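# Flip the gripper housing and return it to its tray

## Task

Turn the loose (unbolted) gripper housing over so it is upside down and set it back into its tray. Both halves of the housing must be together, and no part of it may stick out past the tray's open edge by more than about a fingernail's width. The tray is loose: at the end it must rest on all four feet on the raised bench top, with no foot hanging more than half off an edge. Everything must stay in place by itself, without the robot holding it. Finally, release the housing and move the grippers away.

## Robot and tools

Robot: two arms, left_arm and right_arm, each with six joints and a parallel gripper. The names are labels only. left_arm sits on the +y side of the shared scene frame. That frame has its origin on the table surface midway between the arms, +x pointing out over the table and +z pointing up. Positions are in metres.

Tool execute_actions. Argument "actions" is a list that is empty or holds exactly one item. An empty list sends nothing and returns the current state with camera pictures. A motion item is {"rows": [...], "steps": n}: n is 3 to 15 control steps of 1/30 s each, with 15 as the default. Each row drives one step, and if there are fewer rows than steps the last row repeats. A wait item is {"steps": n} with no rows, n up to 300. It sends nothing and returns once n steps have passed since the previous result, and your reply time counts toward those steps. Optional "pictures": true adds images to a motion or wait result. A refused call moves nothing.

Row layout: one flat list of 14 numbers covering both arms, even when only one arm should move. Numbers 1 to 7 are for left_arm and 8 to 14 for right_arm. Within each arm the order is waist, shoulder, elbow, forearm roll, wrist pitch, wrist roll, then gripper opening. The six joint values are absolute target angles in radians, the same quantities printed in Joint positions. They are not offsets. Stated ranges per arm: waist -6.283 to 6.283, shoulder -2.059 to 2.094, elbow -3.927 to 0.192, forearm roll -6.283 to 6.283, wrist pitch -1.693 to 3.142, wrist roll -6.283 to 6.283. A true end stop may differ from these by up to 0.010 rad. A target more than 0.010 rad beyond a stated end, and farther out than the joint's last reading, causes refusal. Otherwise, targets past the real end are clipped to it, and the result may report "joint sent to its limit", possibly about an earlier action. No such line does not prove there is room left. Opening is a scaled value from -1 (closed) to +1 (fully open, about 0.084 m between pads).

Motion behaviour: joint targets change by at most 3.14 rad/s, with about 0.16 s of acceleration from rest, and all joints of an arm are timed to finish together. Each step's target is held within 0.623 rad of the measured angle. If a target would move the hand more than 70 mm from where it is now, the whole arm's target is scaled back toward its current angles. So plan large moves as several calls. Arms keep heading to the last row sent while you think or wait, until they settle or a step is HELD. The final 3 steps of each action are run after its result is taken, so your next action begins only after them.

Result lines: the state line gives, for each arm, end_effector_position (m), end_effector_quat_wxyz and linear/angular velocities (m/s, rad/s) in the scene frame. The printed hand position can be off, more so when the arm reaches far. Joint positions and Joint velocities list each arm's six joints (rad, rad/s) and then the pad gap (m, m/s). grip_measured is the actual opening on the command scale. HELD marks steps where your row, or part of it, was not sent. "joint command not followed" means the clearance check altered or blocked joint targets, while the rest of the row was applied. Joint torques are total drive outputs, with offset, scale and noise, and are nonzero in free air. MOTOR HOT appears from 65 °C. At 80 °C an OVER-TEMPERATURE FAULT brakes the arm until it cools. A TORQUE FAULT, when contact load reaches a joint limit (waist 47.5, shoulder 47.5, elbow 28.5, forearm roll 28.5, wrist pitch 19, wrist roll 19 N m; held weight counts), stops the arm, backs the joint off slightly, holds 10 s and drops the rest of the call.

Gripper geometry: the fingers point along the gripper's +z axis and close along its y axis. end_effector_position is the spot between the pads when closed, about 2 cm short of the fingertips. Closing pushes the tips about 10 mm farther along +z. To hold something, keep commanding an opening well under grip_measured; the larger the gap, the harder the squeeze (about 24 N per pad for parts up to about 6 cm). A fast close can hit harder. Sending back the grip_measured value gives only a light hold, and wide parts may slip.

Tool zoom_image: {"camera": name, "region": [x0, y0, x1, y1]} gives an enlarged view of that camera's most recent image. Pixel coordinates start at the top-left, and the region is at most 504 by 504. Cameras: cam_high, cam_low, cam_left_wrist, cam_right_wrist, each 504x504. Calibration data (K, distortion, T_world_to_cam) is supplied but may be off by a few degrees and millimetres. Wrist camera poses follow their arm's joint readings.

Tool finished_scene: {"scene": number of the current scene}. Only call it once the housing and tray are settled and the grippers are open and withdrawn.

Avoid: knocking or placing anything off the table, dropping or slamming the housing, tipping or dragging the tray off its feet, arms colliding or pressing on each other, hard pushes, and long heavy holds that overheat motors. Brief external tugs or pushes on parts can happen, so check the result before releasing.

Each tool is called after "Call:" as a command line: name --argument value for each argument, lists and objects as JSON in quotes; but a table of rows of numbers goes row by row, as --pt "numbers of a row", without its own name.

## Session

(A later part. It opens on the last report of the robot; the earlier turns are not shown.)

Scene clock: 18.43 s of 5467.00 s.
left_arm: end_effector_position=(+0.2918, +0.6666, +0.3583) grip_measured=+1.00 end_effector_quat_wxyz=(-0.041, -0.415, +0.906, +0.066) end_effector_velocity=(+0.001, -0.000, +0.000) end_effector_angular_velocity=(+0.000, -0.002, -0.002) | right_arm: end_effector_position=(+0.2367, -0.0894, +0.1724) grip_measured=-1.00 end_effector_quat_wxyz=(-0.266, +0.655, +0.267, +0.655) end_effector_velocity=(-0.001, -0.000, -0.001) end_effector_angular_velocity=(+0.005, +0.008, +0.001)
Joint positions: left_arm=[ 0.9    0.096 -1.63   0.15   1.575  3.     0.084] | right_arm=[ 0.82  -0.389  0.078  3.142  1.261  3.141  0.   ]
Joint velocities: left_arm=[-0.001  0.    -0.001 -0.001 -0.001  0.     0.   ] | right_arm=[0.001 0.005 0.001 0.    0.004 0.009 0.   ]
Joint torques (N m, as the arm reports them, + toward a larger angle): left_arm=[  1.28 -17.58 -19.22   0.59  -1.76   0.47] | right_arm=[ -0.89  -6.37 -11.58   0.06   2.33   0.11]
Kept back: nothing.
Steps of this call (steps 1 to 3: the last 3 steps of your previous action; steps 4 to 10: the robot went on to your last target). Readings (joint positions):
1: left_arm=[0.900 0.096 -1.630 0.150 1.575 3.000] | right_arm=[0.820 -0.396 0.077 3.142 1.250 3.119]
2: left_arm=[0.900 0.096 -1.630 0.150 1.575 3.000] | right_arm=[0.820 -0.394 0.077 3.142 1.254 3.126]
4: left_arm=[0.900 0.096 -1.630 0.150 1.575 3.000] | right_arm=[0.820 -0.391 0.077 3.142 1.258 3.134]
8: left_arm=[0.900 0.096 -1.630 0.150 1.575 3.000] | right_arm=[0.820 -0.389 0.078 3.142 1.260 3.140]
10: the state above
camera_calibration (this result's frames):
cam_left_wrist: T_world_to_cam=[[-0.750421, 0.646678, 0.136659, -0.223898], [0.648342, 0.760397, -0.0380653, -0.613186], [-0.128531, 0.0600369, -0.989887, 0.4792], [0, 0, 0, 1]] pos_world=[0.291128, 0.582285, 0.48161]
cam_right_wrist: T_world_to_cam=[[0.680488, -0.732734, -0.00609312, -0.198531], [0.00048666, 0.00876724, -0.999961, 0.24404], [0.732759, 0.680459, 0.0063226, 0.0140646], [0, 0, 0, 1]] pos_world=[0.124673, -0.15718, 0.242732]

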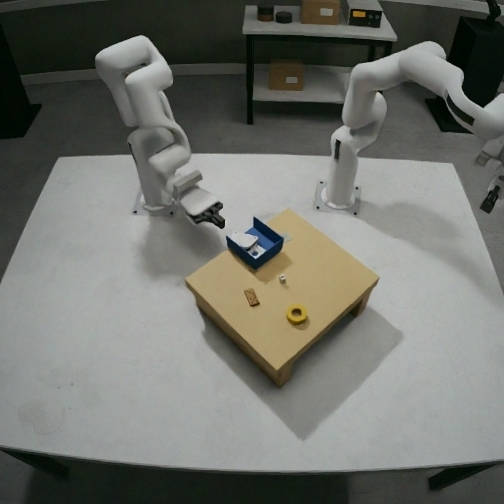

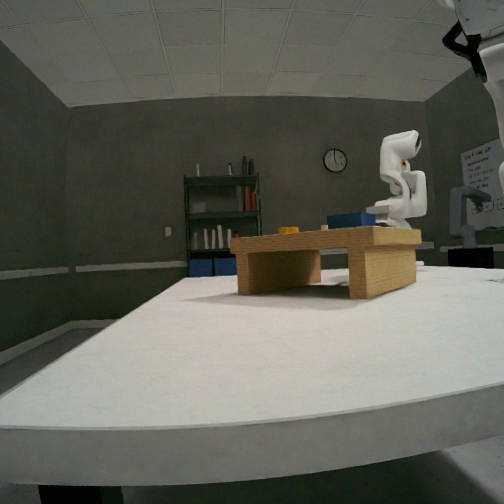

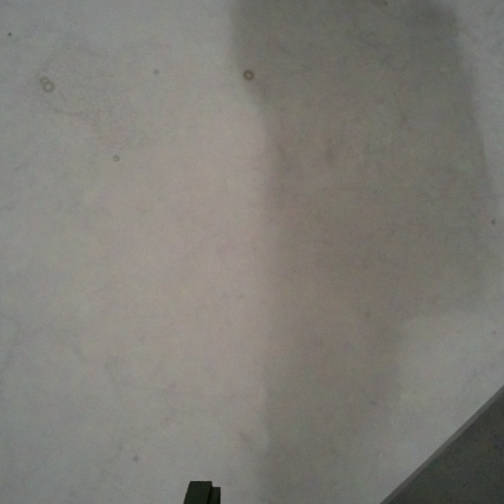

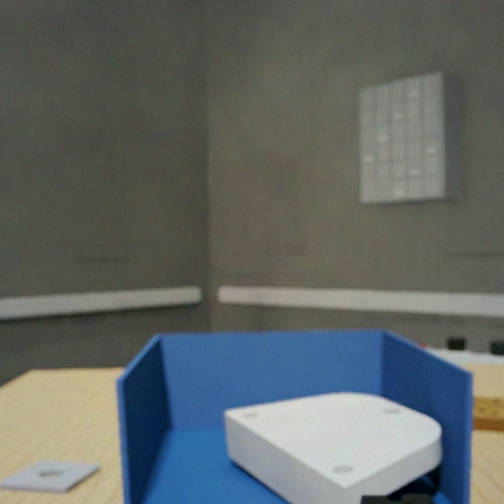

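Call:
execute_actions --actions '[{"rows":[[0.9,0.096,-1.63,0.15,1.575,3.0,1,0.82,-0.244,-0.029,3.1416,1.298,3.1416,-1]],"steps":15}]'

Call:
execute_actions --actions '[{"rows":[[0.9,0.096,-1.63,0.15,1.575,3.0,1,0.82,-0.17,-0.10,3.1416,1.30,3.1416,-1]],"steps":15}]' --pictures true

Scene clock: 19.03 s of 5467.00 s.
left_arm: end_effector_position=(+0.2918, +0.6666, +0.3583) grip_measured=+1.00 end_effector_quat_wxyz=(-0.041, -0.415, +0.906, +0.066) end_effector_velocity=(-0.001, +0.000, -0.000) end_effector_angular_velocity=(-0.001, -0.000, +0.002) | right_arm: end_effector_position=(+0.2574, -0.0693, +0.1710) grip_measured=-1.00 end_effector_quat_wxyz=(-0.266, +0.655, +0.267, +0.655) end_effector_velocity=(+0.004, +0.004, -0.004) end_effector_angular_velocity=(-0.005, +0.005, -0.000)
Joint positions: left_arm=[ 0.9    0.096 -1.63   0.15   1.575  3.     0.084] | right_arm=[ 0.82  -0.248 -0.026  3.142  1.297  3.142  0.   ]
Joint velocities: left_arm=[ 0.002 -0.     0.    -0.001  0.    -0.     0.   ] | right_arm=[ 0.     0.038 -0.022  0.     0.01  -0.     0.   ]
Joint torques (N m, as the arm reports them, + toward a larger angle): left_arm=[  1.16 -17.65 -19.33   0.66  -1.87   0.6 ] | right_arm=[ -0.58 -10.56 -11.04  -0.15   2.34   0.08]
Steps of this call (steps 1 to 6: the robot went on to your last target; steps 7 to 18: the first 12 steps of this action). Readings (joint positions):
7: left_arm=[0.900 0.096 -1.630 0.150 1.575 3.000] | right_arm=[0.820 -0.388 0.078 3.142 1.261 3.141]
8: left_arm=[0.900 0.096 -1.630 0.150 1.575 3.000] | right_arm=[0.820 -0.383 0.075 3.142 1.262 3.142]
10: left_arm=[0.900 0.096 -1.630 0.150 1.575 3.000] | right_arm=[0.820 -0.341 0.045 3.142 1.273 3.142]
14: left_arm=[0.900 0.096 -1.630 0.150 1.575 3.000] | right_arm=[0.820 -0.262 -0.018 3.142 1.294 3.142]
18: the state above

Scene clock: 19.53 s of 5467.00 s.
left_arm: end_effector_position=(+0.2918, +0.6666, +0.3583) grip_measured=+1.00 end_effector_quat_wxyz=(-0.041, -0.415, +0.906, +0.066) end_effector_velocity=(-0.000, +0.000, +0.000) end_effector_angular_velocity=(+0.001, +0.000, +0.000) | right_arm: end_effector_position=(+0.2723, -0.0547, +0.1707) grip_measured=-1.00 end_effector_quat_wxyz=(-0.266, +0.655, +0.267, +0.655) end_effector_velocity=(+0.002, +0.003, -0.000) end_effector_angular_velocity=(-0.000, +0.000, +0.002)
Joint positions: left_arm=[ 0.9    0.096 -1.63   0.15   1.575  3.     0.084] | right_arm=[ 0.82  -0.172 -0.098  3.142  1.3    3.142  0.   ]
Joint velocities: left_arm=[-0.     0.    -0.001  0.001  0.    -0.     0.   ] | right_arm=[ 0.001  0.014 -0.013 -0.001  0.001 -0.     0.   ]
Joint torques (N m, as the arm reports them, + toward a larger angle): left_arm=[  1.27 -17.93 -19.28   0.62  -1.87   0.47] | right_arm=[  0.03 -12.02 -10.58  -0.25   2.18   0.11]
Steps of this call (steps 1 to 3: the last 3 steps of your previous action; steps 4 to 15: the first 12 steps of this action). Readings (joint positions):
4: left_arm=[0.900 0.096 -1.630 0.150 1.575 3.000] | right_arm=[0.820 -0.245 -0.028 3.142 1.298 3.142]
5: left_arm=[0.900 0.096 -1.630 0.150 1.575 3.000] | right_arm=[0.820 -0.240 -0.032 3.142 1.298 3.142]
7: left_arm=[0.900 0.096 -1.630 0.150 1.575 3.000] | right_arm=[0.820 -0.210 -0.061 3.142 1.298 3.142]
11: left_arm=[0.900 0.096 -1.630 0.150 1.575 3.000] | right_arm=[0.820 -0.177 -0.094 3.142 1.300 3.142]
15: the state above
camera_calibration (this result's frames):
cam_left_wrist: T_world_to_cam=[[-0.750421, 0.646678, 0.136659, -0.223898], [0.648342, 0.760397, -0.0380653, -0.613186], [-0.128531, 0.0600369, -0.989887, 0.4792], [0, 0, 0, 1]] pos_world=[0.291128, 0.582285, 0.48161]
cam_right_wrist: T_world_to_cam=[[0.680469, -0.732743, -0.00700929, -0.197169], [-0.00169697, 0.00798959, -0.999967, 0.242528], [0.732775, 0.680458, 0.00419322, -0.035212], [0, 0, 0, 1]] pos_world=[0.160381, -0.122451, 0.241286]

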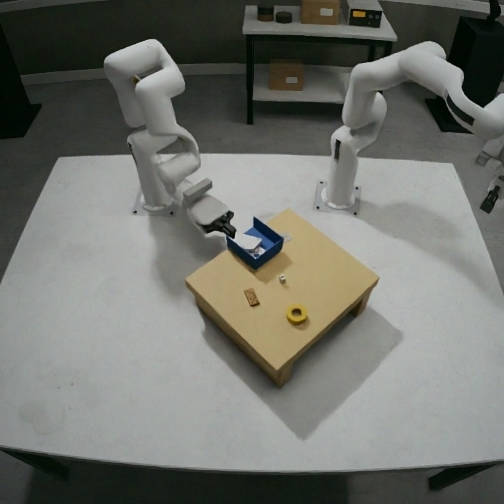

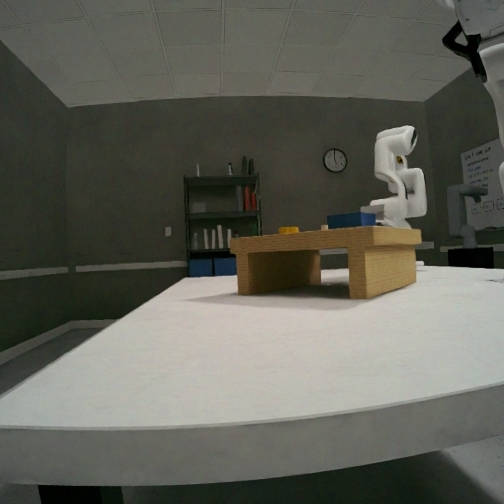

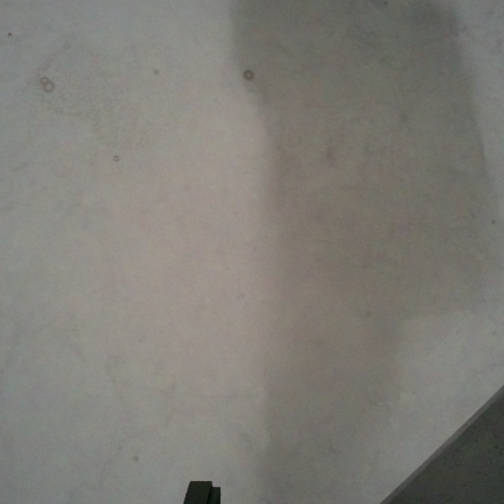

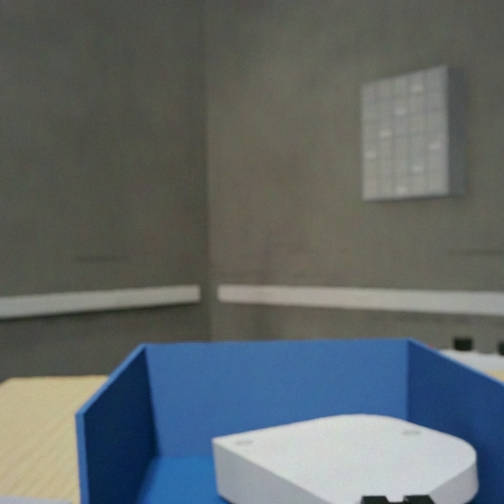

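Call:
execute_actions --actions '[{"rows":[[0.9,0.096,-1.63,0.15,1.575,3.0,1,0.82,-0.095,-0.173,3.1416,1.303,3.1416,-1]],"steps":15}]'

Call:
execute_actions --actions '[{"rows":[[0.9,0.096,-1.63,0.15,1.575,3.0,1,0.82,-0.3,0.02,3.1416,1.2,3.1416,-1]],"steps":15}]'

Call:
execute_actions --actions '[{"steps":8}]' --pictures true

Scene clock: 20.03 s of 5467.00 s.
left_arm: end_effector_position=(+0.2918, +0.6666, +0.3583) grip_measured=+1.00 end_effector_quat_wxyz=(-0.041, -0.415, +0.906, +0.066) end_effector_velocity=(-0.001, +0.001, -0.001) end_effector_angular_velocity=(+0.001, +0.002, +0.001) | right_arm: end_effector_position=(+0.2874, -0.0400, +0.1694) grip_measured=-1.00 end_effector_quat_wxyz=(-0.266, +0.655, +0.267, +0.655) end_effector_velocity=(+0.003, +0.003, -0.001) end_effector_angular_velocity=(-0.002, +0.001, +0.001)
Joint positions: left_arm=[ 0.9    0.096 -1.63   0.15   1.575  3.     0.084] | right_arm=[ 0.82  -0.097 -0.171  3.142  1.303  3.142  0.   ]
Joint velocities: left_arm=[ 0.001  0.     0.001  0.001 -0.001 -0.     0.   ] | right_arm=[ 0.     0.016 -0.014 -0.001 -0.    -0.     0.   ]
Joint torques (N m, as the arm reports them, + toward a larger angle): left_arm=[  1.49 -17.63 -19.22   0.72  -1.78   0.46] | right_arm=[ -1.15 -14.32 -11.04  -0.21   2.48   0.29]
Steps of this call (steps 1 to 3: the last 3 steps of your previous action; steps 4 to 15: the first 12 steps of this action). Readings (joint positions):
4: left_arm=[0.900 0.096 -1.630 0.150 1.575 3.000] | right_arm=[0.820 -0.170 -0.100 3.142 1.300 3.142]
5: left_arm=[0.900 0.096 -1.630 0.150 1.575 3.000] | right_arm=[0.820 -0.166 -0.104 3.142 1.300 3.142]
7: left_arm=[0.900 0.096 -1.630 0.150 1.575 3.000] | right_arm=[0.820 -0.135 -0.132 3.142 1.301 3.142]
11: left_arm=[0.900 0.096 -1.630 0.150 1.575 3.000] | right_arm=[0.820 -0.102 -0.167 3.142 1.303 3.142]
15: the state above

Scene clock: 20.53 s of 5467.00 s.
left_arm: end_effector_position=(+0.2918, +0.6666, +0.3583) grip_measured=+1.00 end_effector_quat_wxyz=(-0.041, -0.415, +0.906, +0.066) end_effector_velocity=(-0.001, +0.000, -0.001) end_effector_angular_velocity=(-0.000, +0.002, +0.001) | right_arm: end_effector_position=(+0.2439, -0.0824, +0.1493) grip_measured=-1.00 end_effector_quat_wxyz=(-0.255, +0.683, +0.278, +0.626) end_effector_velocity=(-0.006, -0.007, +0.004) end_effector_angular_velocity=(+0.001, -0.000, -0.004)
Joint positions: left_arm=[ 0.9    0.096 -1.63   0.15   1.575  3.     0.084] | right_arm=[ 0.82  -0.294  0.014  3.142  1.203  3.142  0.   ]
Joint velocities: left_arm=[ 0.001  0.     0.002  0.001 -0.     0.    -0.   ] | right_arm=[-0.002 -0.069  0.035  0.001 -0.033 -0.     0.   ]
Joint torques (N m, as the arm reports them, + toward a larger angle): left_arm=[  1.37 -17.68 -19.24   0.51  -1.8    0.51] | right_arm=[ -0.9   -7.57 -11.59  -0.3    2.3    0.24]
Steps of this call (steps 1 to 3: the last 3 steps of your previous action; steps 4 to 15: the first 12 steps of this action). Readings (joint positions):
4: left_arm=[0.900 0.096 -1.630 0.150 1.575 3.000] | right_arm=[0.820 -0.096 -0.172 3.142 1.303 3.142]
5: left_arm=[0.900 0.096 -1.630 0.150 1.575 3.000] | right_arm=[0.820 -0.100 -0.168 3.142 1.300 3.142]
7: left_arm=[0.900 0.096 -1.630 0.150 1.575 3.000] | right_arm=[0.820 -0.146 -0.129 3.142 1.277 3.142]
11: left_arm=[0.900 0.096 -1.630 0.150 1.575 3.000] | right_arm=[0.820 -0.268 -0.006 3.142 1.216 3.142]
15: the state above

Scene clock: 20.80 s of 5467.00 s.
left_arm: end_effector_position=(+0.2918, +0.6666, +0.3583) grip_measured=+1.00 end_effector_quat_wxyz=(-0.041, -0.415, +0.906, +0.066) end_effector_velocity=(-0.000, -0.000, +0.000) end_effector_angular_velocity=(+0.000, +0.001, -0.001) | right_arm: end_effector_position=(+0.2426, -0.0837, +0.1486) grip_measured=-1.00 end_effector_quat_wxyz=(-0.254, +0.684, +0.278, +0.625) end_effector_velocity=(-0.001, -0.002, -0.001) end_effector_angular_velocity=(-0.003, +0.003, -0.000)
Joint positions: left_arm=[ 0.9    0.096 -1.63   0.15   1.575  3.     0.084] | right_arm=[ 0.82  -0.299  0.019  3.142  1.2    3.142  0.   ]
Joint velocities: left_arm=[-0.001 -0.    -0.     0.001  0.001  0.001 -0.   ] | right_arm=[-0.001 -0.005  0.006 -0.    -0.003  0.     0.   ]
Joint torques (N m, as the arm reports them, + toward a larger angle): left_arm=[  1.26 -17.67 -19.05   0.61  -1.77   0.48] | right_arm=[ -1.04  -7.14 -10.76   0.11   2.15   0.03]
Kept back: nothing.
Steps of this call (steps 1 to 3: the last 3 steps of your previous action; steps 4 to 8: the robot went on to your last target). Readings (joint positions):
1: left_arm=[0.900 0.096 -1.630 0.150 1.575 3.000] | right_arm=[0.820 -0.296 0.015 3.142 1.203 3.142]
2: left_arm=[0.900 0.096 -1.630 0.150 1.575 3.000] | right_arm=[0.820 -0.297 0.016 3.142 1.202 3.142]
4: left_arm=[0.900 0.096 -1.630 0.150 1.575 3.000] | right_arm=[0.820 -0.298 0.017 3.142 1.201 3.142]
8: the state above
camera_calibration (this result's frames):
cam_left_wrist: T_world_to_cam=[[-0.750421, 0.646678, 0.136659, -0.223898], [0.648342, 0.760397, -0.0380653, -0.613186], [-0.128531, 0.0600369, -0.989887, 0.4792], [0, 0, 0, 1]] pos_world=[0.291128, 0.582285, 0.48161]
cam_right_wrist: T_world_to_cam=[[0.680071, -0.733131, -0.00480794, -0.19861], [-0.0653753, -0.0541093, -0.996393, 0.230313], [0.730226, 0.677932, -0.0847268, 0.0198995], [0, 0, 0, 1]] pos_world=[0.135594, -0.146636, 0.230214]

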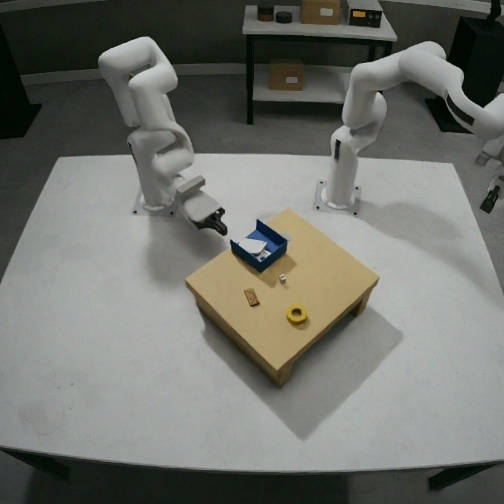

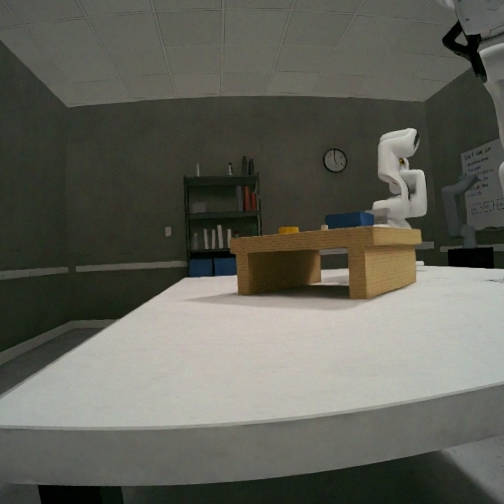

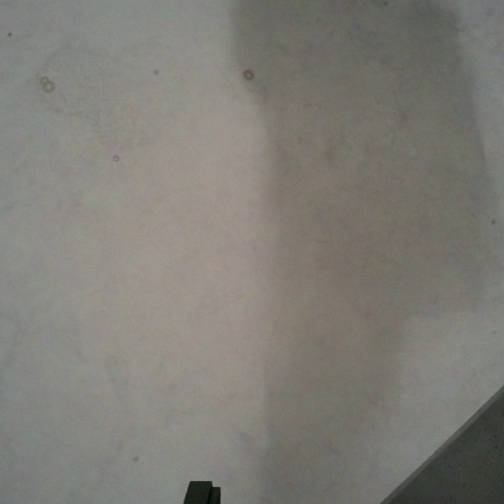

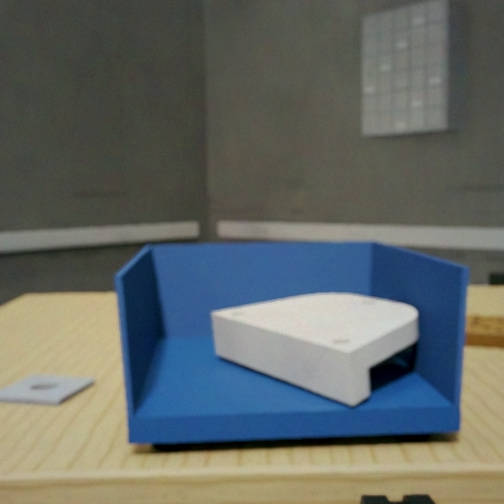

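Call:
execute_actions --actions '[]'

Scene clock: 21.33 s of 5467.00 s.
left_arm: end_effector_position=(+0.2918, +0.6666, +0.3583) grip_measured=+1.00 end_effector_quat_wxyz=(-0.041, -0.415, +0.906, +0.066) end_effector_velocity=(-0.001, +0.001, +0.000) end_effector_angular_velocity=(+0.002, +0.000, +0.001) | right_arm: end_effector_position=(+0.2424, -0.0839, +0.1484) grip_measured=-1.00 end_effector_quat_wxyz=(-0.254, +0.684, +0.278, +0.625) end_effector_velocity=(-0.000, +0.000, -0.000) end_effector_angular_velocity=(-0.001, +0.001, +0.001)
Joint positions: left_arm=[ 0.9    0.096 -1.63   0.15   1.575  3.     0.084] | right_arm=[ 0.82  -0.3    0.02   3.142  1.2    3.142  0.   ]
Joint velocities: left_arm=[ 0.002  0.    -0.     0.001 -0.001  0.     0.   ] | right_arm=[ 0.     0.001 -0.    -0.    -0.     0.     0.   ]
Joint torques (N m, as the arm reports them, + toward a larger angle): left_arm=[  1.02 -17.58 -18.99   0.61  -1.74   0.51] | right_arm=[ -1.    -7.6  -10.93  -0.04   2.34   0.05]
Kept back: nothing.
Steps of this call (steps 1 to 15: the robot went on to your last target; step 16: nothing new was sent). Readings (joint positions):
1: left_arm=[0.900 0.096 -1.630 0.150 1.575 3.000] | right_arm=[0.820 -0.299 0.019 3.142 1.200 3.142]
2: left_arm=[0.900 0.096 -1.630 0.150 1.575 3.000] | right_arm=[0.820 -0.300 0.019 3.142 1.200 3.142]
4: left_arm=[0.900 0.096 -1.630 0.150 1.575 3.000] | right_arm=[0.820 -0.300 0.020 3.142 1.200 3.142]
8: left_arm=[0.900 0.096 -1.630 0.150 1.575 3.000] | right_arm=[0.820 -0.300 0.020 3.142 1.200 3.142]
16: the state above
All arms were judged still, so your last target was given up. Only a new action makes them travel on or press farther. Fingers that are still opening or closing keep moving.
camera_calibration (this result's frames):
cam_left_wrist: T_world_to_cam=[[-0.750421, 0.646678, 0.136659, -0.223899], [0.648342, 0.760397, -0.0380655, -0.613186], [-0.128531, 0.0600368, -0.989886, 0.4792], [0, 0, 0, 1]] pos_world=[0.291128, 0.582285, 0.48161]
cam_right_wrist: T_world_to_cam=[[0.680083, -0.733119, -0.00479367, -0.198616], [-0.0657313, -0.0544612, -0.99635, 0.230157], [0.730182, 0.677916, -0.0852271, 0.0202859], [0, 0, 0, 1]] pos_world=[0.135392, -0.146827, 0.230094]

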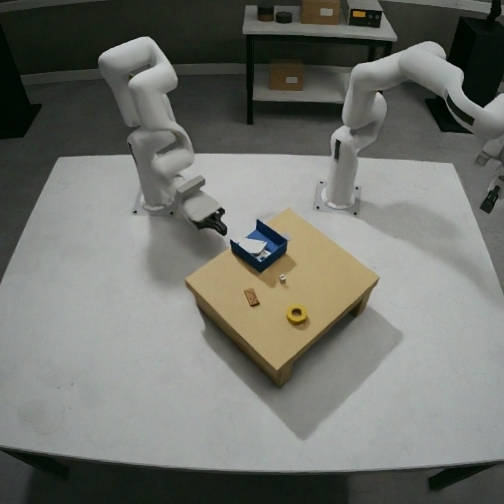

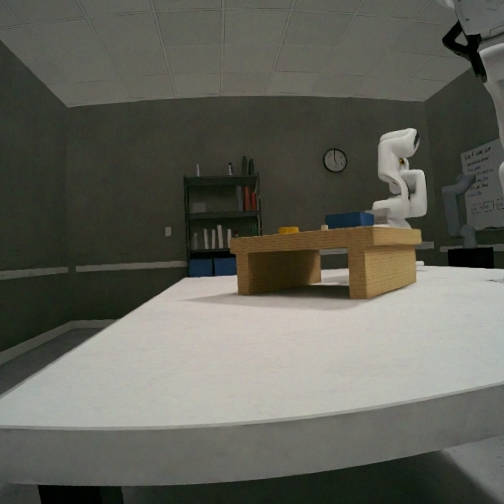

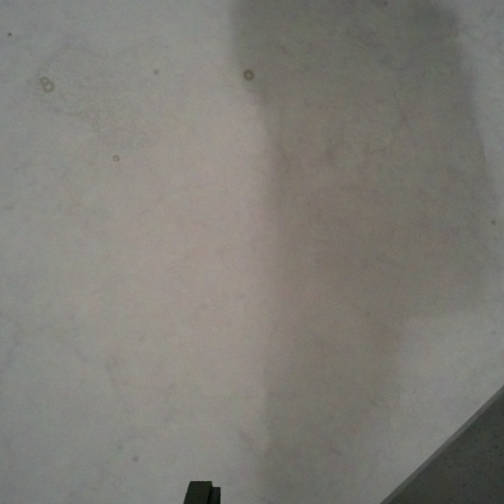

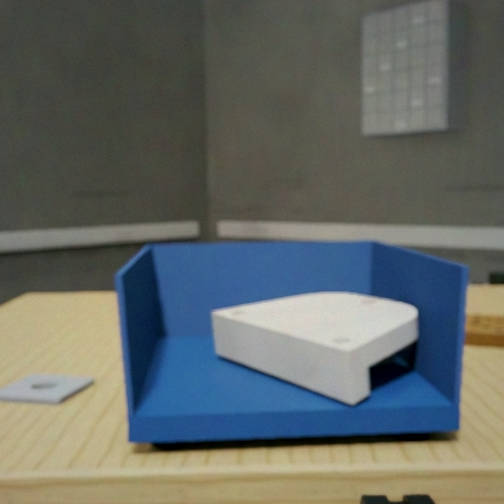

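Call:
execute_actions --actions '[{"rows":[[0.9,0.096,-1.63,0.15,1.575,3.0,1,0.82,-0.6,-0.35,3.14,0.9,3.1416,-1]],"steps":15}]'

Call:
execute_actions --actions '[{"rows":[[0.9,0.096,-1.63,0.15,1.575,3.0,1,0.85,-0.3,-1.0,1.5,1.2,2.3,-1]],"steps":15}]'

Call:
execute_actions --actions '[{"steps":15}]'

Call:
execute_actions --actions '[{"rows":[[0.9,0.096,-1.63,0.15,1.575,3.0,1,0.90,0.17,-1.56,0,1.39,1.571,-1]],"steps":15}]'

Call:
execute_actions --actions '[{"steps":30}]' --pictures true

Scene clock: 22.03 s of 5467.00 s.
left_arm: end_effector_position=(+0.2918, +0.6666, +0.3583) grip_measured=+1.00 end_effector_quat_wxyz=(-0.041, -0.415, +0.906, +0.066) end_effector_velocity=(+0.000, -0.000, -0.000) end_effector_angular_velocity=(+0.000, -0.000, -0.001) | right_arm: end_effector_position=(+0.2926, -0.0347, +0.2801) grip_measured=-1.00 end_effector_quat_wxyz=(-0.283, +0.613, +0.250, +0.695) end_effector_velocity=(+0.097, +0.095, +0.429) end_effector_angular_velocity=(+0.438, -0.451, +0.002)
Joint positions: left_arm=[ 0.9    0.096 -1.63   0.15   1.575  3.     0.084] | right_arm=[ 0.82  -0.474 -0.195  3.141  1.026  3.142  0.   ]
Joint velocities: left_arm=[-0.001  0.    -0.    -0.    -0.    -0.    -0.   ] | right_arm=[ 0.    -0.504 -0.623 -0.002 -0.498  0.     0.   ]
Joint torques (N m, as the arm reports them, + toward a larger angle): left_arm=[  1.28 -17.63 -19.18   0.59  -1.86   0.52] | right_arm=[ -0.68  -8.99 -15.13   0.28   2.43   0.15]
Steps of this call (steps 1 to 9: nothing new was sent; steps 10 to 21: the first 12 steps of this action). Readings (joint positions):
10: left_arm=[0.900 0.096 -1.630 0.150 1.575 3.000] | right_arm=[0.820 -0.300 0.020 3.142 1.200 3.142]
11: left_arm=[0.900 0.096 -1.630 0.150 1.575 3.000] | right_arm=[0.820 -0.304 0.016 3.142 1.194 3.142]
13: left_arm=[0.900 0.096 -1.630 0.150 1.575 3.000] | right_arm=[0.820 -0.333 -0.017 3.141 1.162 3.142]
17: left_arm=[0.900 0.096 -1.630 0.150 1.575 3.000] | right_arm=[0.820 -0.406 -0.112 3.141 1.094 3.142]
21: the state above

Scene clock: 22.53 s of 5467.00 s.
left_arm: end_effector_position=(+0.2918, +0.6666, +0.3583) grip_measured=+1.00 end_effector_quat_wxyz=(-0.041, -0.415, +0.906, +0.066) end_effector_velocity=(-0.001, +0.001, -0.000) end_effector_angular_velocity=(+0.000, +0.002, +0.002) | right_arm: end_effector_position=(+0.2949, +0.0461, +0.4785) grip_measured=-1.00 end_effector_quat_wxyz=(-0.212, +0.365, +0.381, +0.823) end_effector_velocity=(-0.099, +0.202, +0.358) end_effector_angular_velocity=(-0.486, -1.980, +0.195)
Joint positions: left_arm=[ 0.9    0.096 -1.63   0.15   1.575  3.     0.084] | right_arm=[ 0.832 -0.457 -0.563  2.856  1.043  2.857  0.   ]
Joint velocities: left_arm=[0.002 0.    0.    0.002 0.001 0.    0.   ] | right_arm=[ 0.034  0.299 -0.821 -1.049  0.295 -1.035  0.   ]
Joint torques (N m, as the arm reports them, + toward a larger angle): left_arm=[  1.44 -17.57 -19.11   0.7   -1.89   0.43] | right_arm=[ -1.21 -13.55 -18.79   0.28   3.     0.02]
Steps of this call (steps 1 to 3: the last 3 steps of your previous action; steps 4 to 15: the first 12 steps of this action). Readings (joint positions):
4: left_arm=[0.900 0.096 -1.630 0.150 1.575 3.000] | right_arm=[0.820 -0.540 -0.277 3.140 0.960 3.141]
5: left_arm=[0.900 0.096 -1.630 0.150 1.575 3.000] | right_arm=[0.820 -0.552 -0.298 3.135 0.949 3.136]
7: left_arm=[0.900 0.096 -1.630 0.150 1.575 3.000] | right_arm=[0.822 -0.546 -0.346 3.094 0.959 3.095]
11: left_arm=[0.900 0.096 -1.630 0.150 1.575 3.000] | right_arm=[0.827 -0.496 -0.454 2.981 1.004 2.982]
15: the state above

Scene clock: 23.03 s of 5467.00 s.
left_arm: end_effector_position=(+0.2918, +0.6666, +0.3583) grip_measured=+1.00 end_effector_quat_wxyz=(-0.041, -0.415, +0.906, +0.066) end_effector_velocity=(+0.000, -0.000, +0.000) end_effector_angular_velocity=(+0.001, +0.001, -0.001) | right_arm: end_effector_position=(+0.1698, +0.1378, +0.5390) grip_measured=-1.00 end_effector_quat_wxyz=(+0.023, -0.237, +0.606, +0.759) end_effector_velocity=(-0.233, +0.036, -0.361) end_effector_angular_velocity=(-1.399, -2.476, +0.845)
Joint positions: left_arm=[ 0.9    0.096 -1.63   0.15   1.575  3.     0.084] | right_arm=[ 0.849 -0.315 -0.962  1.871  1.186  2.351  0.   ]
Joint velocities: left_arm=[-0.001  0.    -0.     0.002 -0.    -0.     0.   ] | right_arm=[ 0.017  0.143 -0.374 -2.686  0.138 -0.503  0.   ]
Joint torques (N m, as the arm reports them, + toward a larger angle): left_arm=[  1.43 -17.74 -19.01   0.64  -1.76   0.5 ] | right_arm=[ -1.58 -16.89 -16.29   1.17   0.97   0.35]
Kept back: nothing.
Steps of this call (steps 1 to 3: the last 3 steps of your previous action; steps 4 to 15: the robot went on to your last target). Readings (joint positions):
1: left_arm=[0.900 0.096 -1.630 0.150 1.575 3.000] | right_arm=[0.833 -0.447 -0.591 2.820 1.053 2.822]
2: left_arm=[0.900 0.096 -1.630 0.150 1.575 3.000] | right_arm=[0.834 -0.437 -0.619 2.781 1.063 2.786]
4: left_arm=[0.900 0.096 -1.630 0.150 1.575 3.000] | right_arm=[0.836 -0.417 -0.675 2.696 1.083 2.715]
8: left_arm=[0.900 0.096 -1.630 0.150 1.575 3.000] | right_arm=[0.841 -0.375 -0.790 2.476 1.125 2.568]
15: the state above

Scene clock: 23.43 s of 5467.00 s.
left_arm: end_effector_position=(+0.2918, +0.6666, +0.3583) grip_measured=+1.00 end_effector_quat_wxyz=(-0.041, -0.415, +0.906, +0.066) end_effector_velocity=(+0.000, +0.000, +0.000) end_effector_angular_velocity=(+0.000, -0.002, +0.001) | right_arm: end_effector_position=(+0.1741, +0.1702, +0.4113) grip_measured=-1.00 end_effector_quat_wxyz=(-0.130, +0.722, -0.496, -0.464) end_effector_velocity=(+0.153, -0.098, -0.384) end_effector_angular_velocity=(-0.749, -2.159, +1.277)
Joint positions: left_arm=[ 0.9    0.096 -1.63   0.15   1.575  3.     0.084] | right_arm=[ 0.887  0.046 -1.406  1.033  1.338  1.794  0.   ]
Joint velocities: left_arm=[ 0.001  0.    -0.001 -0.001 -0.001  0.     0.   ] | right_arm=[ 0.063  0.599 -0.72  -2.07   0.25  -1.065  0.   ]
Joint torques (N m, as the arm reports them, + toward a larger angle): left_arm=[  0.96 -17.75 -19.03   0.57  -1.81   0.5 ] | right_arm=[ -1.6  -34.05 -18.45   1.23  -0.82   0.79]
Steps of this call (steps 1 to 12: the first 12 steps of this action). Readings (joint positions):
1: left_arm=[0.900 0.096 -1.630 0.150 1.575 3.000] | right_arm=[0.849 -0.310 -0.973 1.784 1.190 2.336]
2: left_arm=[0.900 0.096 -1.630 0.150 1.575 3.000] | right_arm=[0.850 -0.304 -0.984 1.707 1.195 2.320]
4: left_arm=[0.900 0.096 -1.630 0.150 1.575 3.000] | right_arm=[0.853 -0.267 -1.036 1.580 1.214 2.259]
8: left_arm=[0.900 0.096 -1.630 0.150 1.575 3.000] | right_arm=[0.874 -0.080 -1.265 1.316 1.289 1.999]
12: the state above

Scene clock: 24.43 s of 5467.00 s.
left_arm: end_effector_position=(+0.2918, +0.6666, +0.3583) grip_measured=+1.00 end_effector_quat_wxyz=(-0.041, -0.415, +0.906, +0.066) end_effector_velocity=(-0.000, -0.000, -0.000) end_effector_angular_velocity=(-0.002, -0.000, -0.000) | right_arm: end_effector_position=(+0.3175, +0.0486, +0.3016) grip_measured=-1.00 end_effector_quat_wxyz=(-0.000, +0.936, -0.351, -0.000) end_effector_velocity=(+0.001, -0.001, -0.000) end_effector_angular_velocity=(-0.004, -0.004, +0.002)
Joint positions: left_arm=[ 0.9    0.096 -1.63   0.15   1.575  3.     0.084] | right_arm=[ 0.9    0.17  -1.56   0.001  1.39   1.571  0.   ]
Joint velocities: left_arm=[ 0.    -0.     0.    -0.001  0.001  0.    -0.   ] | right_arm=[ 0.     0.001 -0.001 -0.006  0.    -0.001  0.   ]
Joint torques (N m, as the arm reports them, + toward a larger angle): left_arm=[  1.45 -17.61 -19.3    0.5   -1.84   0.45] | right_arm=[ -1.26 -29.65 -18.26  -0.41  -1.45   0.03]
Kept back: nothing.
Steps of this call (steps 1 to 3: the last 3 steps of your previous action; steps 4 to 30: the robot went on to your last target). Readings (joint positions):
1: left_arm=[0.900 0.096 -1.630 0.150 1.575 3.000] | right_arm=[0.889 0.064 -1.428 0.964 1.345 1.762]
2: left_arm=[0.900 0.096 -1.630 0.150 1.575 3.000] | right_arm=[0.890 0.079 -1.447 0.896 1.352 1.734]
4: left_arm=[0.900 0.096 -1.630 0.150 1.575 3.000] | right_arm=[0.893 0.102 -1.476 0.762 1.362 1.692]
8: left_arm=[0.900 0.096 -1.630 0.150 1.575 3.000] | right_arm=[0.896 0.131 -1.512 0.502 1.374 1.639]
30: the state above
camera_calibration (this result's frames):
cam_left_wrist: T_world_to_cam=[[-0.750421, 0.646678, 0.136659, -0.223899], [0.648342, 0.760397, -0.0380654, -0.613186], [-0.128531, 0.0600369, -0.989886, 0.4792], [0, 0, 0, 1]] pos_world=[0.291128, 0.582285, 0.48161]
cam_right_wrist: T_world_to_cam=[[-0.663104, -0.74813, 0.0243878, 0.266546], [-0.748424, 0.663201, -0.00501674, 0.277924], [-0.0124208, -0.021579, -0.99969, 0.434222], [0, 0, 0, 1]] pos_world=[0.390146, 0.0244615, 0.428982]

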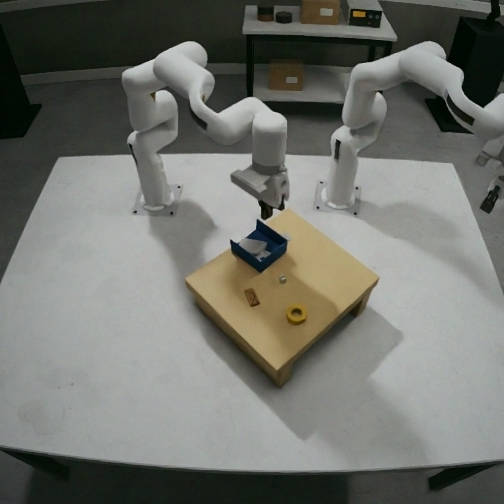

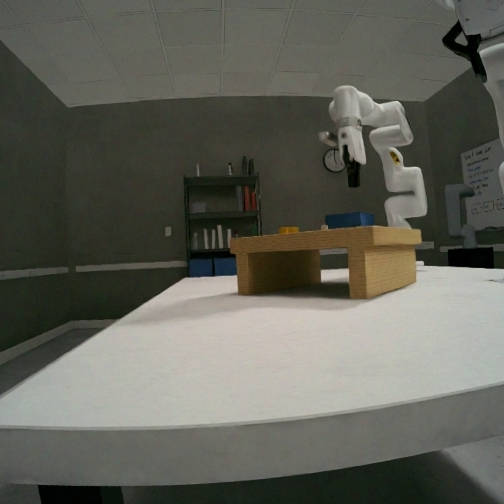

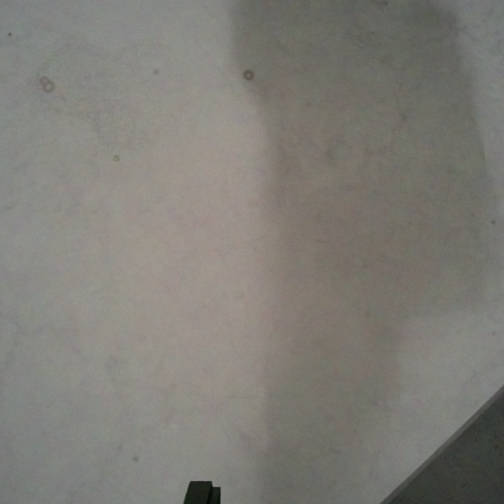

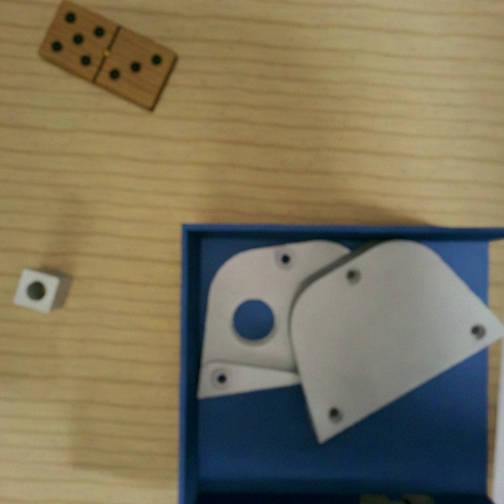

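Call:
execute_actions --actions '[{"rows":[[0.9,0.096,-1.63,0.15,1.575,3.0,1,0.90,0.055,-1.2145,0,1.1595,1.571,-1]],"steps":15}]'

Call:
execute_actions --actions '[{"rows":[[0.9,0.096,-1.63,0.15,1.575,3.0,1,0.90,0.07,-1.18,0,1.11,1.571,-1],[0.9,0.096,-1.63,0.15,1.575,3.0,1,0.90,0.07,-1.18,0,1.11,1.571,-1],[0.9,0.096,-1.63,0.15,1.575,3.0,1,0.90,0.08,-1.16,0,1.08,1.571,-1],[0.9,0.096,-1.63,0.15,1.575,3.0,1,0.90,0.08,-1.16,0,1.08,1.571,-1],[0.9,0.096,-1.63,0.15,1.575,3.0,1,0.90,0.09,-1.14,0,1.05,1.571,-1],[0.9,0.096,-1.63,0.15,1.575,3.0,1,0.90,0.09,-1.14,0,1.05,1.571,-1],[0.9,0.096,-1.63,0.15,1.575,3.0,1,0.90,0.105,-1.113,0,1.008,1.571,-1]],"steps":15}]'

Call:
execute_actions --actions '[{"steps":10}]' --pictures true

Scene clock: 26.30 s of 5467.00 s.
left_arm: end_effector_position=(+0.2918, +0.6666, +0.3583) grip_measured=+1.00 end_effector_quat_wxyz=(-0.041, -0.415, +0.906, +0.066) end_effector_velocity=(+0.001, -0.000, +0.000) end_effector_angular_velocity=(+0.000, -0.000, -0.001) | right_arm: end_effector_position=(+0.2935, +0.0208, +0.2324) grip_measured=-1.00 end_effector_quat_wxyz=(+0.003, +0.936, -0.351, -0.001) end_effector_velocity=(+0.001, -0.001, -0.001) end_effector_angular_velocity=(+0.090, -0.081, -0.001)
Joint positions: left_arm=[ 0.9    0.096 -1.63   0.15   1.575  3.     0.084] | right_arm=[ 0.9    0.062 -1.23   0.     1.173  1.571  0.   ]
Joint velocities: left_arm=[-0.001  0.001 -0.001  0.    -0.    -0.     0.   ] | right_arm=[-0.002 -0.097  0.146 -0.002 -0.171 -0.     0.   ]
Joint torques (N m, as the arm reports them, + toward a larger angle): left_arm=[  1.36 -17.72 -19.16   0.7   -1.83   0.46] | right_arm=[ -1.07 -27.46 -19.72  -0.78  -1.54   0.28]
Steps of this call (steps 1 to 15: the robot went on to your last target; steps 16 to 44: nothing new was sent; steps 45 to 56: the first 12 steps of this action). Readings (joint positions):
45: left_arm=[0.900 0.096 -1.630 0.150 1.575 3.000] | right_arm=[0.900 0.170 -1.560 -0.000 1.390 1.571]
46: left_arm=[0.900 0.096 -1.630 0.150 1.575 3.000] | right_arm=[0.900 0.168 -1.555 -0.000 1.386 1.571]
48: left_arm=[0.900 0.096 -1.630 0.150 1.575 3.000] | right_arm=[0.900 0.151 -1.510 -0.000 1.352 1.571]
52: left_arm=[0.900 0.096 -1.630 0.150 1.575 3.000] | right_arm=[0.900 0.087 -1.307 0.000 1.225 1.571]
56: the state above

Scene clock: 26.80 s of 5467.00 s.
left_arm: end_effector_position=(+0.2918, +0.6666, +0.3583) grip_measured=+1.00 end_effector_quat_wxyz=(-0.041, -0.415, +0.906, +0.066) end_effector_velocity=(-0.000, +0.000, +0.000) end_effector_angular_velocity=(-0.001, -0.001, +0.001) | right_arm: end_effector_position=(+0.2935, +0.0208, +0.1816) grip_measured=-1.00 end_effector_quat_wxyz=(-0.001, +0.936, -0.351, +0.000) end_effector_velocity=(+0.032, +0.036, +0.010) end_effector_angular_velocity=(+0.140, -0.127, +0.003)
Joint positions: left_arm=[ 0.9    0.096 -1.63   0.15   1.575  3.     0.084] | right_arm=[ 0.9    0.1   -1.124  0.     1.022  1.571  0.   ]
Joint velocities: left_arm=[ 0.001  0.    -0.001 -0.001  0.     0.     0.   ] | right_arm=[ 0.     0.007  0.004 -0.004 -0.201 -0.001  0.   ]
Joint torques (N m, as the arm reports them, + toward a larger angle): left_arm=[  1.4  -17.62 -19.09   0.72  -1.77   0.45] | right_arm=[ -0.51 -18.78 -11.29  -0.29  -0.02   0.18]
Steps of this call (steps 1 to 3: the last 3 steps of your previous action; steps 4 to 15: the first 12 steps of this action). Readings (joint positions):
4: left_arm=[0.900 0.096 -1.630 0.150 1.575 3.000] | right_arm=[0.900 0.056 -1.220 -0.000 1.161 1.571]
5: left_arm=[0.900 0.096 -1.630 0.150 1.575 3.000] | right_arm=[0.900 0.056 -1.217 -0.000 1.155 1.571]
7: left_arm=[0.900 0.096 -1.630 0.150 1.575 3.000] | right_arm=[0.900 0.063 -1.199 -0.000 1.129 1.571]
11: left_arm=[0.900 0.096 -1.630 0.150 1.575 3.000] | right_arm=[0.900 0.085 -1.152 0.000 1.069 1.571]
15: the state above

Scene clock: 27.13 s of 5467.00 s.
left_arm: end_effector_position=(+0.2918, +0.6666, +0.3583) grip_measured=+1.00 end_effector_quat_wxyz=(-0.041, -0.415, +0.906, +0.066) end_effector_velocity=(+0.001, -0.001, -0.000) end_effector_angular_velocity=(-0.001, -0.000, -0.002) | right_arm: end_effector_position=(+0.2943, +0.0218, +0.1800) grip_measured=-1.00 end_effector_quat_wxyz=(-0.004, +0.936, -0.351, +0.002) end_effector_velocity=(-0.001, -0.001, -0.003) end_effector_angular_velocity=(-0.003, +0.004, -0.001)
Joint positions: left_arm=[ 0.9    0.096 -1.63   0.15   1.575  3.     0.084] | right_arm=[ 0.9    0.101 -1.118  0.     1.009  1.571  0.   ]
Joint velocities: left_arm=[-0.002 -0.     0.001 -0.    -0.     0.     0.   ] | right_arm=[-0.001  0.003  0.005  0.001 -0.004 -0.     0.   ]
Joint torques (N m, as the arm reports them, + toward a larger angle): left_arm=[  1.42 -17.69 -19.05   0.63  -1.85   0.55] | right_arm=[-0.8  -6.48 -6.7  -0.46 -1.6  -0.32]
Kept back: nothing.
Steps of this call (steps 1 to 3: the last 3 steps of your previous action; steps 4 to 10: the robot went on to your last target). Readings (joint positions):
1: left_arm=[0.900 0.096 -1.630 0.150 1.575 3.000] | right_arm=[0.900 0.101 -1.122 0.000 1.017 1.571]
2: left_arm=[0.900 0.096 -1.630 0.150 1.575 3.000] | right_arm=[0.900 0.101 -1.121 0.000 1.014 1.571]
4: left_arm=[0.900 0.096 -1.630 0.150 1.575 3.000] | right_arm=[0.900 0.100 -1.120 0.000 1.011 1.571]
8: left_arm=[0.900 0.096 -1.630 0.150 1.575 3.000] | right_arm=[0.900 0.100 -1.119 0.000 1.009 1.571]
10: the state above
camera_calibration (this result's frames):
cam_left_wrist: T_world_to_cam=[[-0.750421, 0.646678, 0.136659, -0.223899], [0.648342, 0.760397, -0.0380655, -0.613186], [-0.128531, 0.0600368, -0.989886, 0.4792], [0, 0, 0, 1]] pos_world=[0.291128, 0.582285, 0.48161]
cam_right_wrist: T_world_to_cam=[[-0.66313, -0.74835, 0.0151835, 0.235775], [-0.748481, 0.663133, -0.00552987, 0.277827], [-0.00593041, -0.0150316, -0.999869, 0.309796], [0, 0, 0, 1]] pos_world=[0.366135, -0.00313698, 0.307712]

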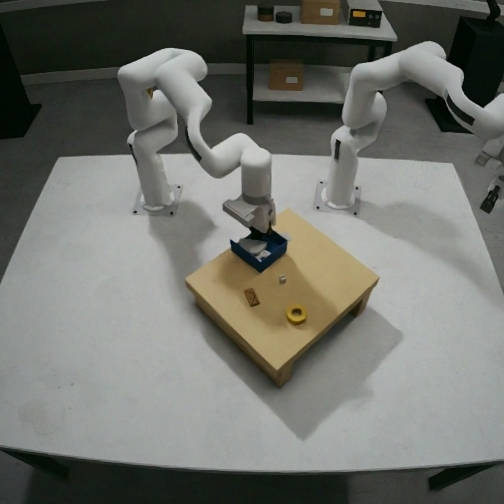

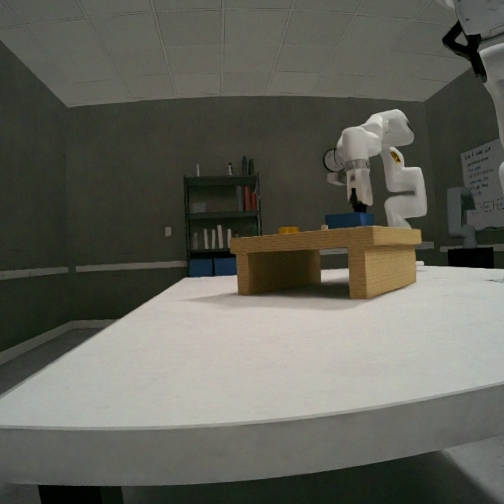

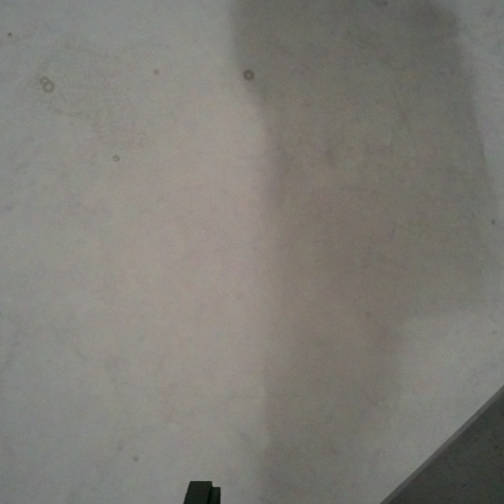

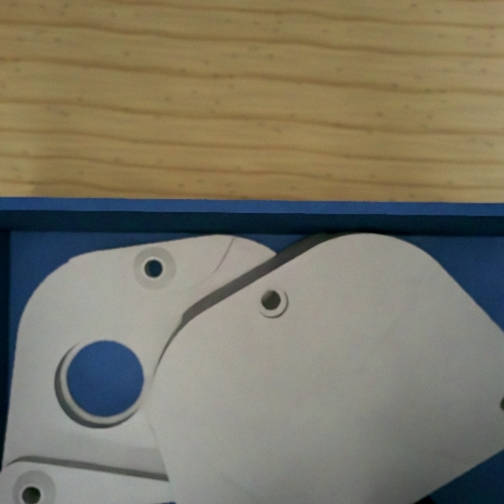

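Call:
execute_actions --actions '[{"rows":[[0.9,0.096,-1.63,0.15,1.575,3.0,1,0.90,0.07,-1.18,0,1.11,1.571,-1],[0.9,0.096,-1.63,0.15,1.575,3.0,1,0.90,0.07,-1.18,0,1.11,1.571,-1],[0.9,0.096,-1.63,0.15,1.575,3.0,1,0.90,0.07,-1.18,0,1.11,1.571,-1],[0.9,0.096,-1.63,0.15,1.575,3.0,1,0.90,0.07,-1.18,0,1.11,1.571,-1],[0.9,0.096,-1.63,0.15,1.575,3.0,1,0.90,0.07,-1.18,0,1.11,0,-1]],"steps":15}]'

Call:
execute_actions --actions '[{"steps":15}]' --pictures true

Scene clock: 27.77 s of 5467.00 s.
left_arm: end_effector_position=(+0.2918, +0.6666, +0.3583) grip_measured=+1.00 end_effector_quat_wxyz=(-0.041, -0.415, +0.906, +0.066) end_effector_velocity=(+0.000, -0.000, +0.000) end_effector_angular_velocity=(-0.000, -0.001, -0.001) | right_arm: end_effector_position=(+0.2925, +0.0196, +0.2090) grip_measured=-1.00 end_effector_quat_wxyz=(+0.002, +0.982, -0.189, -0.001) end_effector_velocity=(-0.000, +0.000, +0.014) end_effector_angular_velocity=(+0.013, +0.010, +2.724)
Joint positions: left_arm=[ 0.9    0.096 -1.63   0.15   1.575  3.     0.084] | right_arm=[ 0.9    0.074 -1.175 -0.     1.107  1.232  0.   ]
Joint velocities: left_arm=[-0.001  0.    -0.001 -0.001  0.     0.    -0.   ] | right_arm=[ 0.    -0.014 -0.024  0.001  0.035 -2.724  0.   ]
Joint torques (N m, as the arm reports them, + toward a larger angle): left_arm=[  1.31 -17.61 -19.17   0.59  -1.77   0.48] | right_arm=[ -0.81 -26.72 -17.48  -0.51  -1.62  -0.18]
Steps of this call (steps 1 to 7: the robot went on to your last target; steps 8 to 19: the first 12 steps of this action). Readings (joint positions):
8: left_arm=[0.900 0.096 -1.630 0.150 1.575 3.000] | right_arm=[0.900 0.102 -1.119 0.000 1.008 1.571]
9: left_arm=[0.900 0.096 -1.630 0.150 1.575 3.000] | right_arm=[0.900 0.102 -1.121 0.000 1.012 1.571]
11: left_arm=[0.900 0.096 -1.630 0.150 1.575 3.000] | right_arm=[0.900 0.098 -1.132 -0.000 1.051 1.571]
15: left_arm=[0.900 0.096 -1.630 0.150 1.575 3.000] | right_arm=[0.900 0.079 -1.167 -0.000 1.097 1.516]
19: the state above

Scene clock: 28.27 s of 5467.00 s.
left_arm: end_effector_position=(+0.2918, +0.6666, +0.3583) grip_measured=+1.00 end_effector_quat_wxyz=(-0.041, -0.415, +0.906, +0.066) end_effector_velocity=(-0.000, -0.000, +0.000) end_effector_angular_velocity=(+0.001, +0.001, -0.000) | right_arm: end_effector_position=(+0.2931, +0.0204, +0.2125) grip_measured=-1.00 end_effector_quat_wxyz=(+0.000, +0.920, +0.392, -0.000) end_effector_velocity=(+0.000, +0.000, +0.002) end_effector_angular_velocity=(+0.002, -0.003, +0.556)
Joint positions: left_arm=[ 0.9    0.096 -1.63   0.15   1.575  3.     0.084] | right_arm=[ 0.9    0.07  -1.18   0.     1.11   0.047  0.   ]
Joint velocities: left_arm=[-0.    -0.001 -0.     0.001  0.001  0.    -0.   ] | right_arm=[ 0.    -0.003 -0.001 -0.001 -0.    -0.555  0.   ]
Joint torques (N m, as the arm reports them, + toward a larger angle): left_arm=[  1.1  -17.89 -19.39   0.68  -1.82   0.44] | right_arm=[ -1.2  -26.53 -18.08  -0.33  -1.67   0.57]
Kept back: nothing.
Steps of this call (steps 1 to 3: the last 3 steps of your previous action; steps 4 to 15: the robot went on to your last target). Readings (joint positions):
1: left_arm=[0.900 0.096 -1.630 0.150 1.575 3.000] | right_arm=[0.900 0.073 -1.176 -0.000 1.108 1.139]
2: left_arm=[0.900 0.096 -1.630 0.150 1.575 3.000] | right_arm=[0.900 0.073 -1.176 -0.000 1.109 1.044]
4: left_arm=[0.900 0.096 -1.630 0.150 1.575 3.000] | right_arm=[0.900 0.072 -1.178 -0.000 1.109 0.855]
8: left_arm=[0.900 0.096 -1.630 0.150 1.575 3.000] | right_arm=[0.900 0.071 -1.179 0.000 1.110 0.478]
15: the state above
camera_calibration (this result's frames):
cam_left_wrist: T_world_to_cam=[[-0.750421, 0.646678, 0.136659, -0.223898], [0.648342, 0.760397, -0.0380654, -0.613186], [-0.128531, 0.0600369, -0.989887, 0.4792], [0, 0, 0, 1]] pos_world=[0.291128, 0.582285, 0.48161]
cam_right_wrist: T_world_to_cam=[[0.71669, -0.696961, 0.0245011, -0.174076], [-0.697069, -0.716985, -0.00525127, 0.291034], [0.0212268, -0.0133154, -0.999686, 0.33428], [0, 0, 0, 1]] pos_world=[0.320533, 0.0917936, 0.339968]

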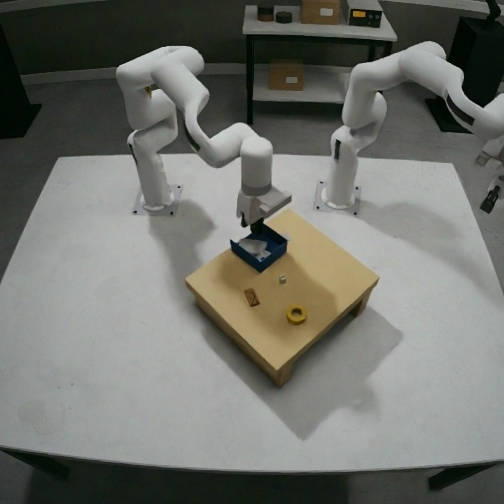

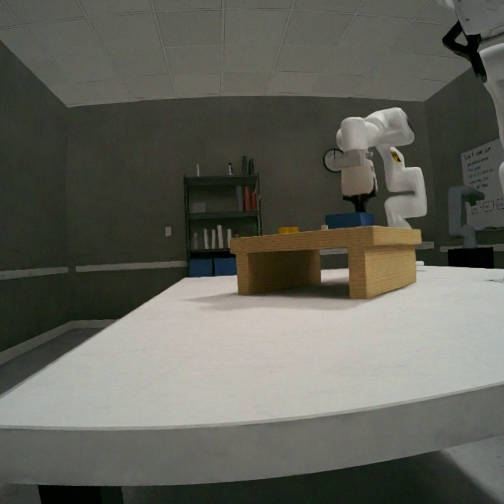

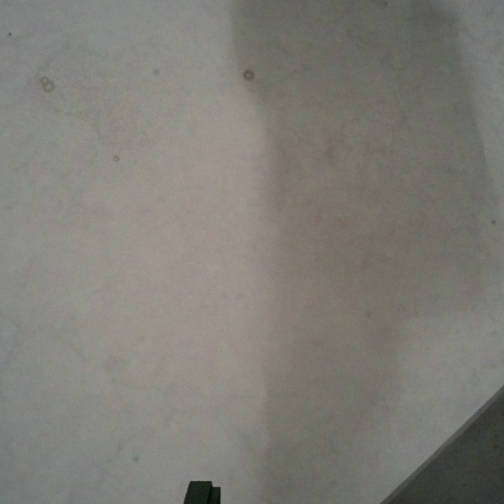

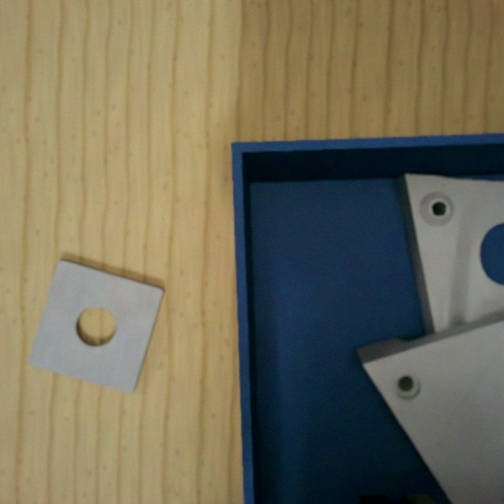

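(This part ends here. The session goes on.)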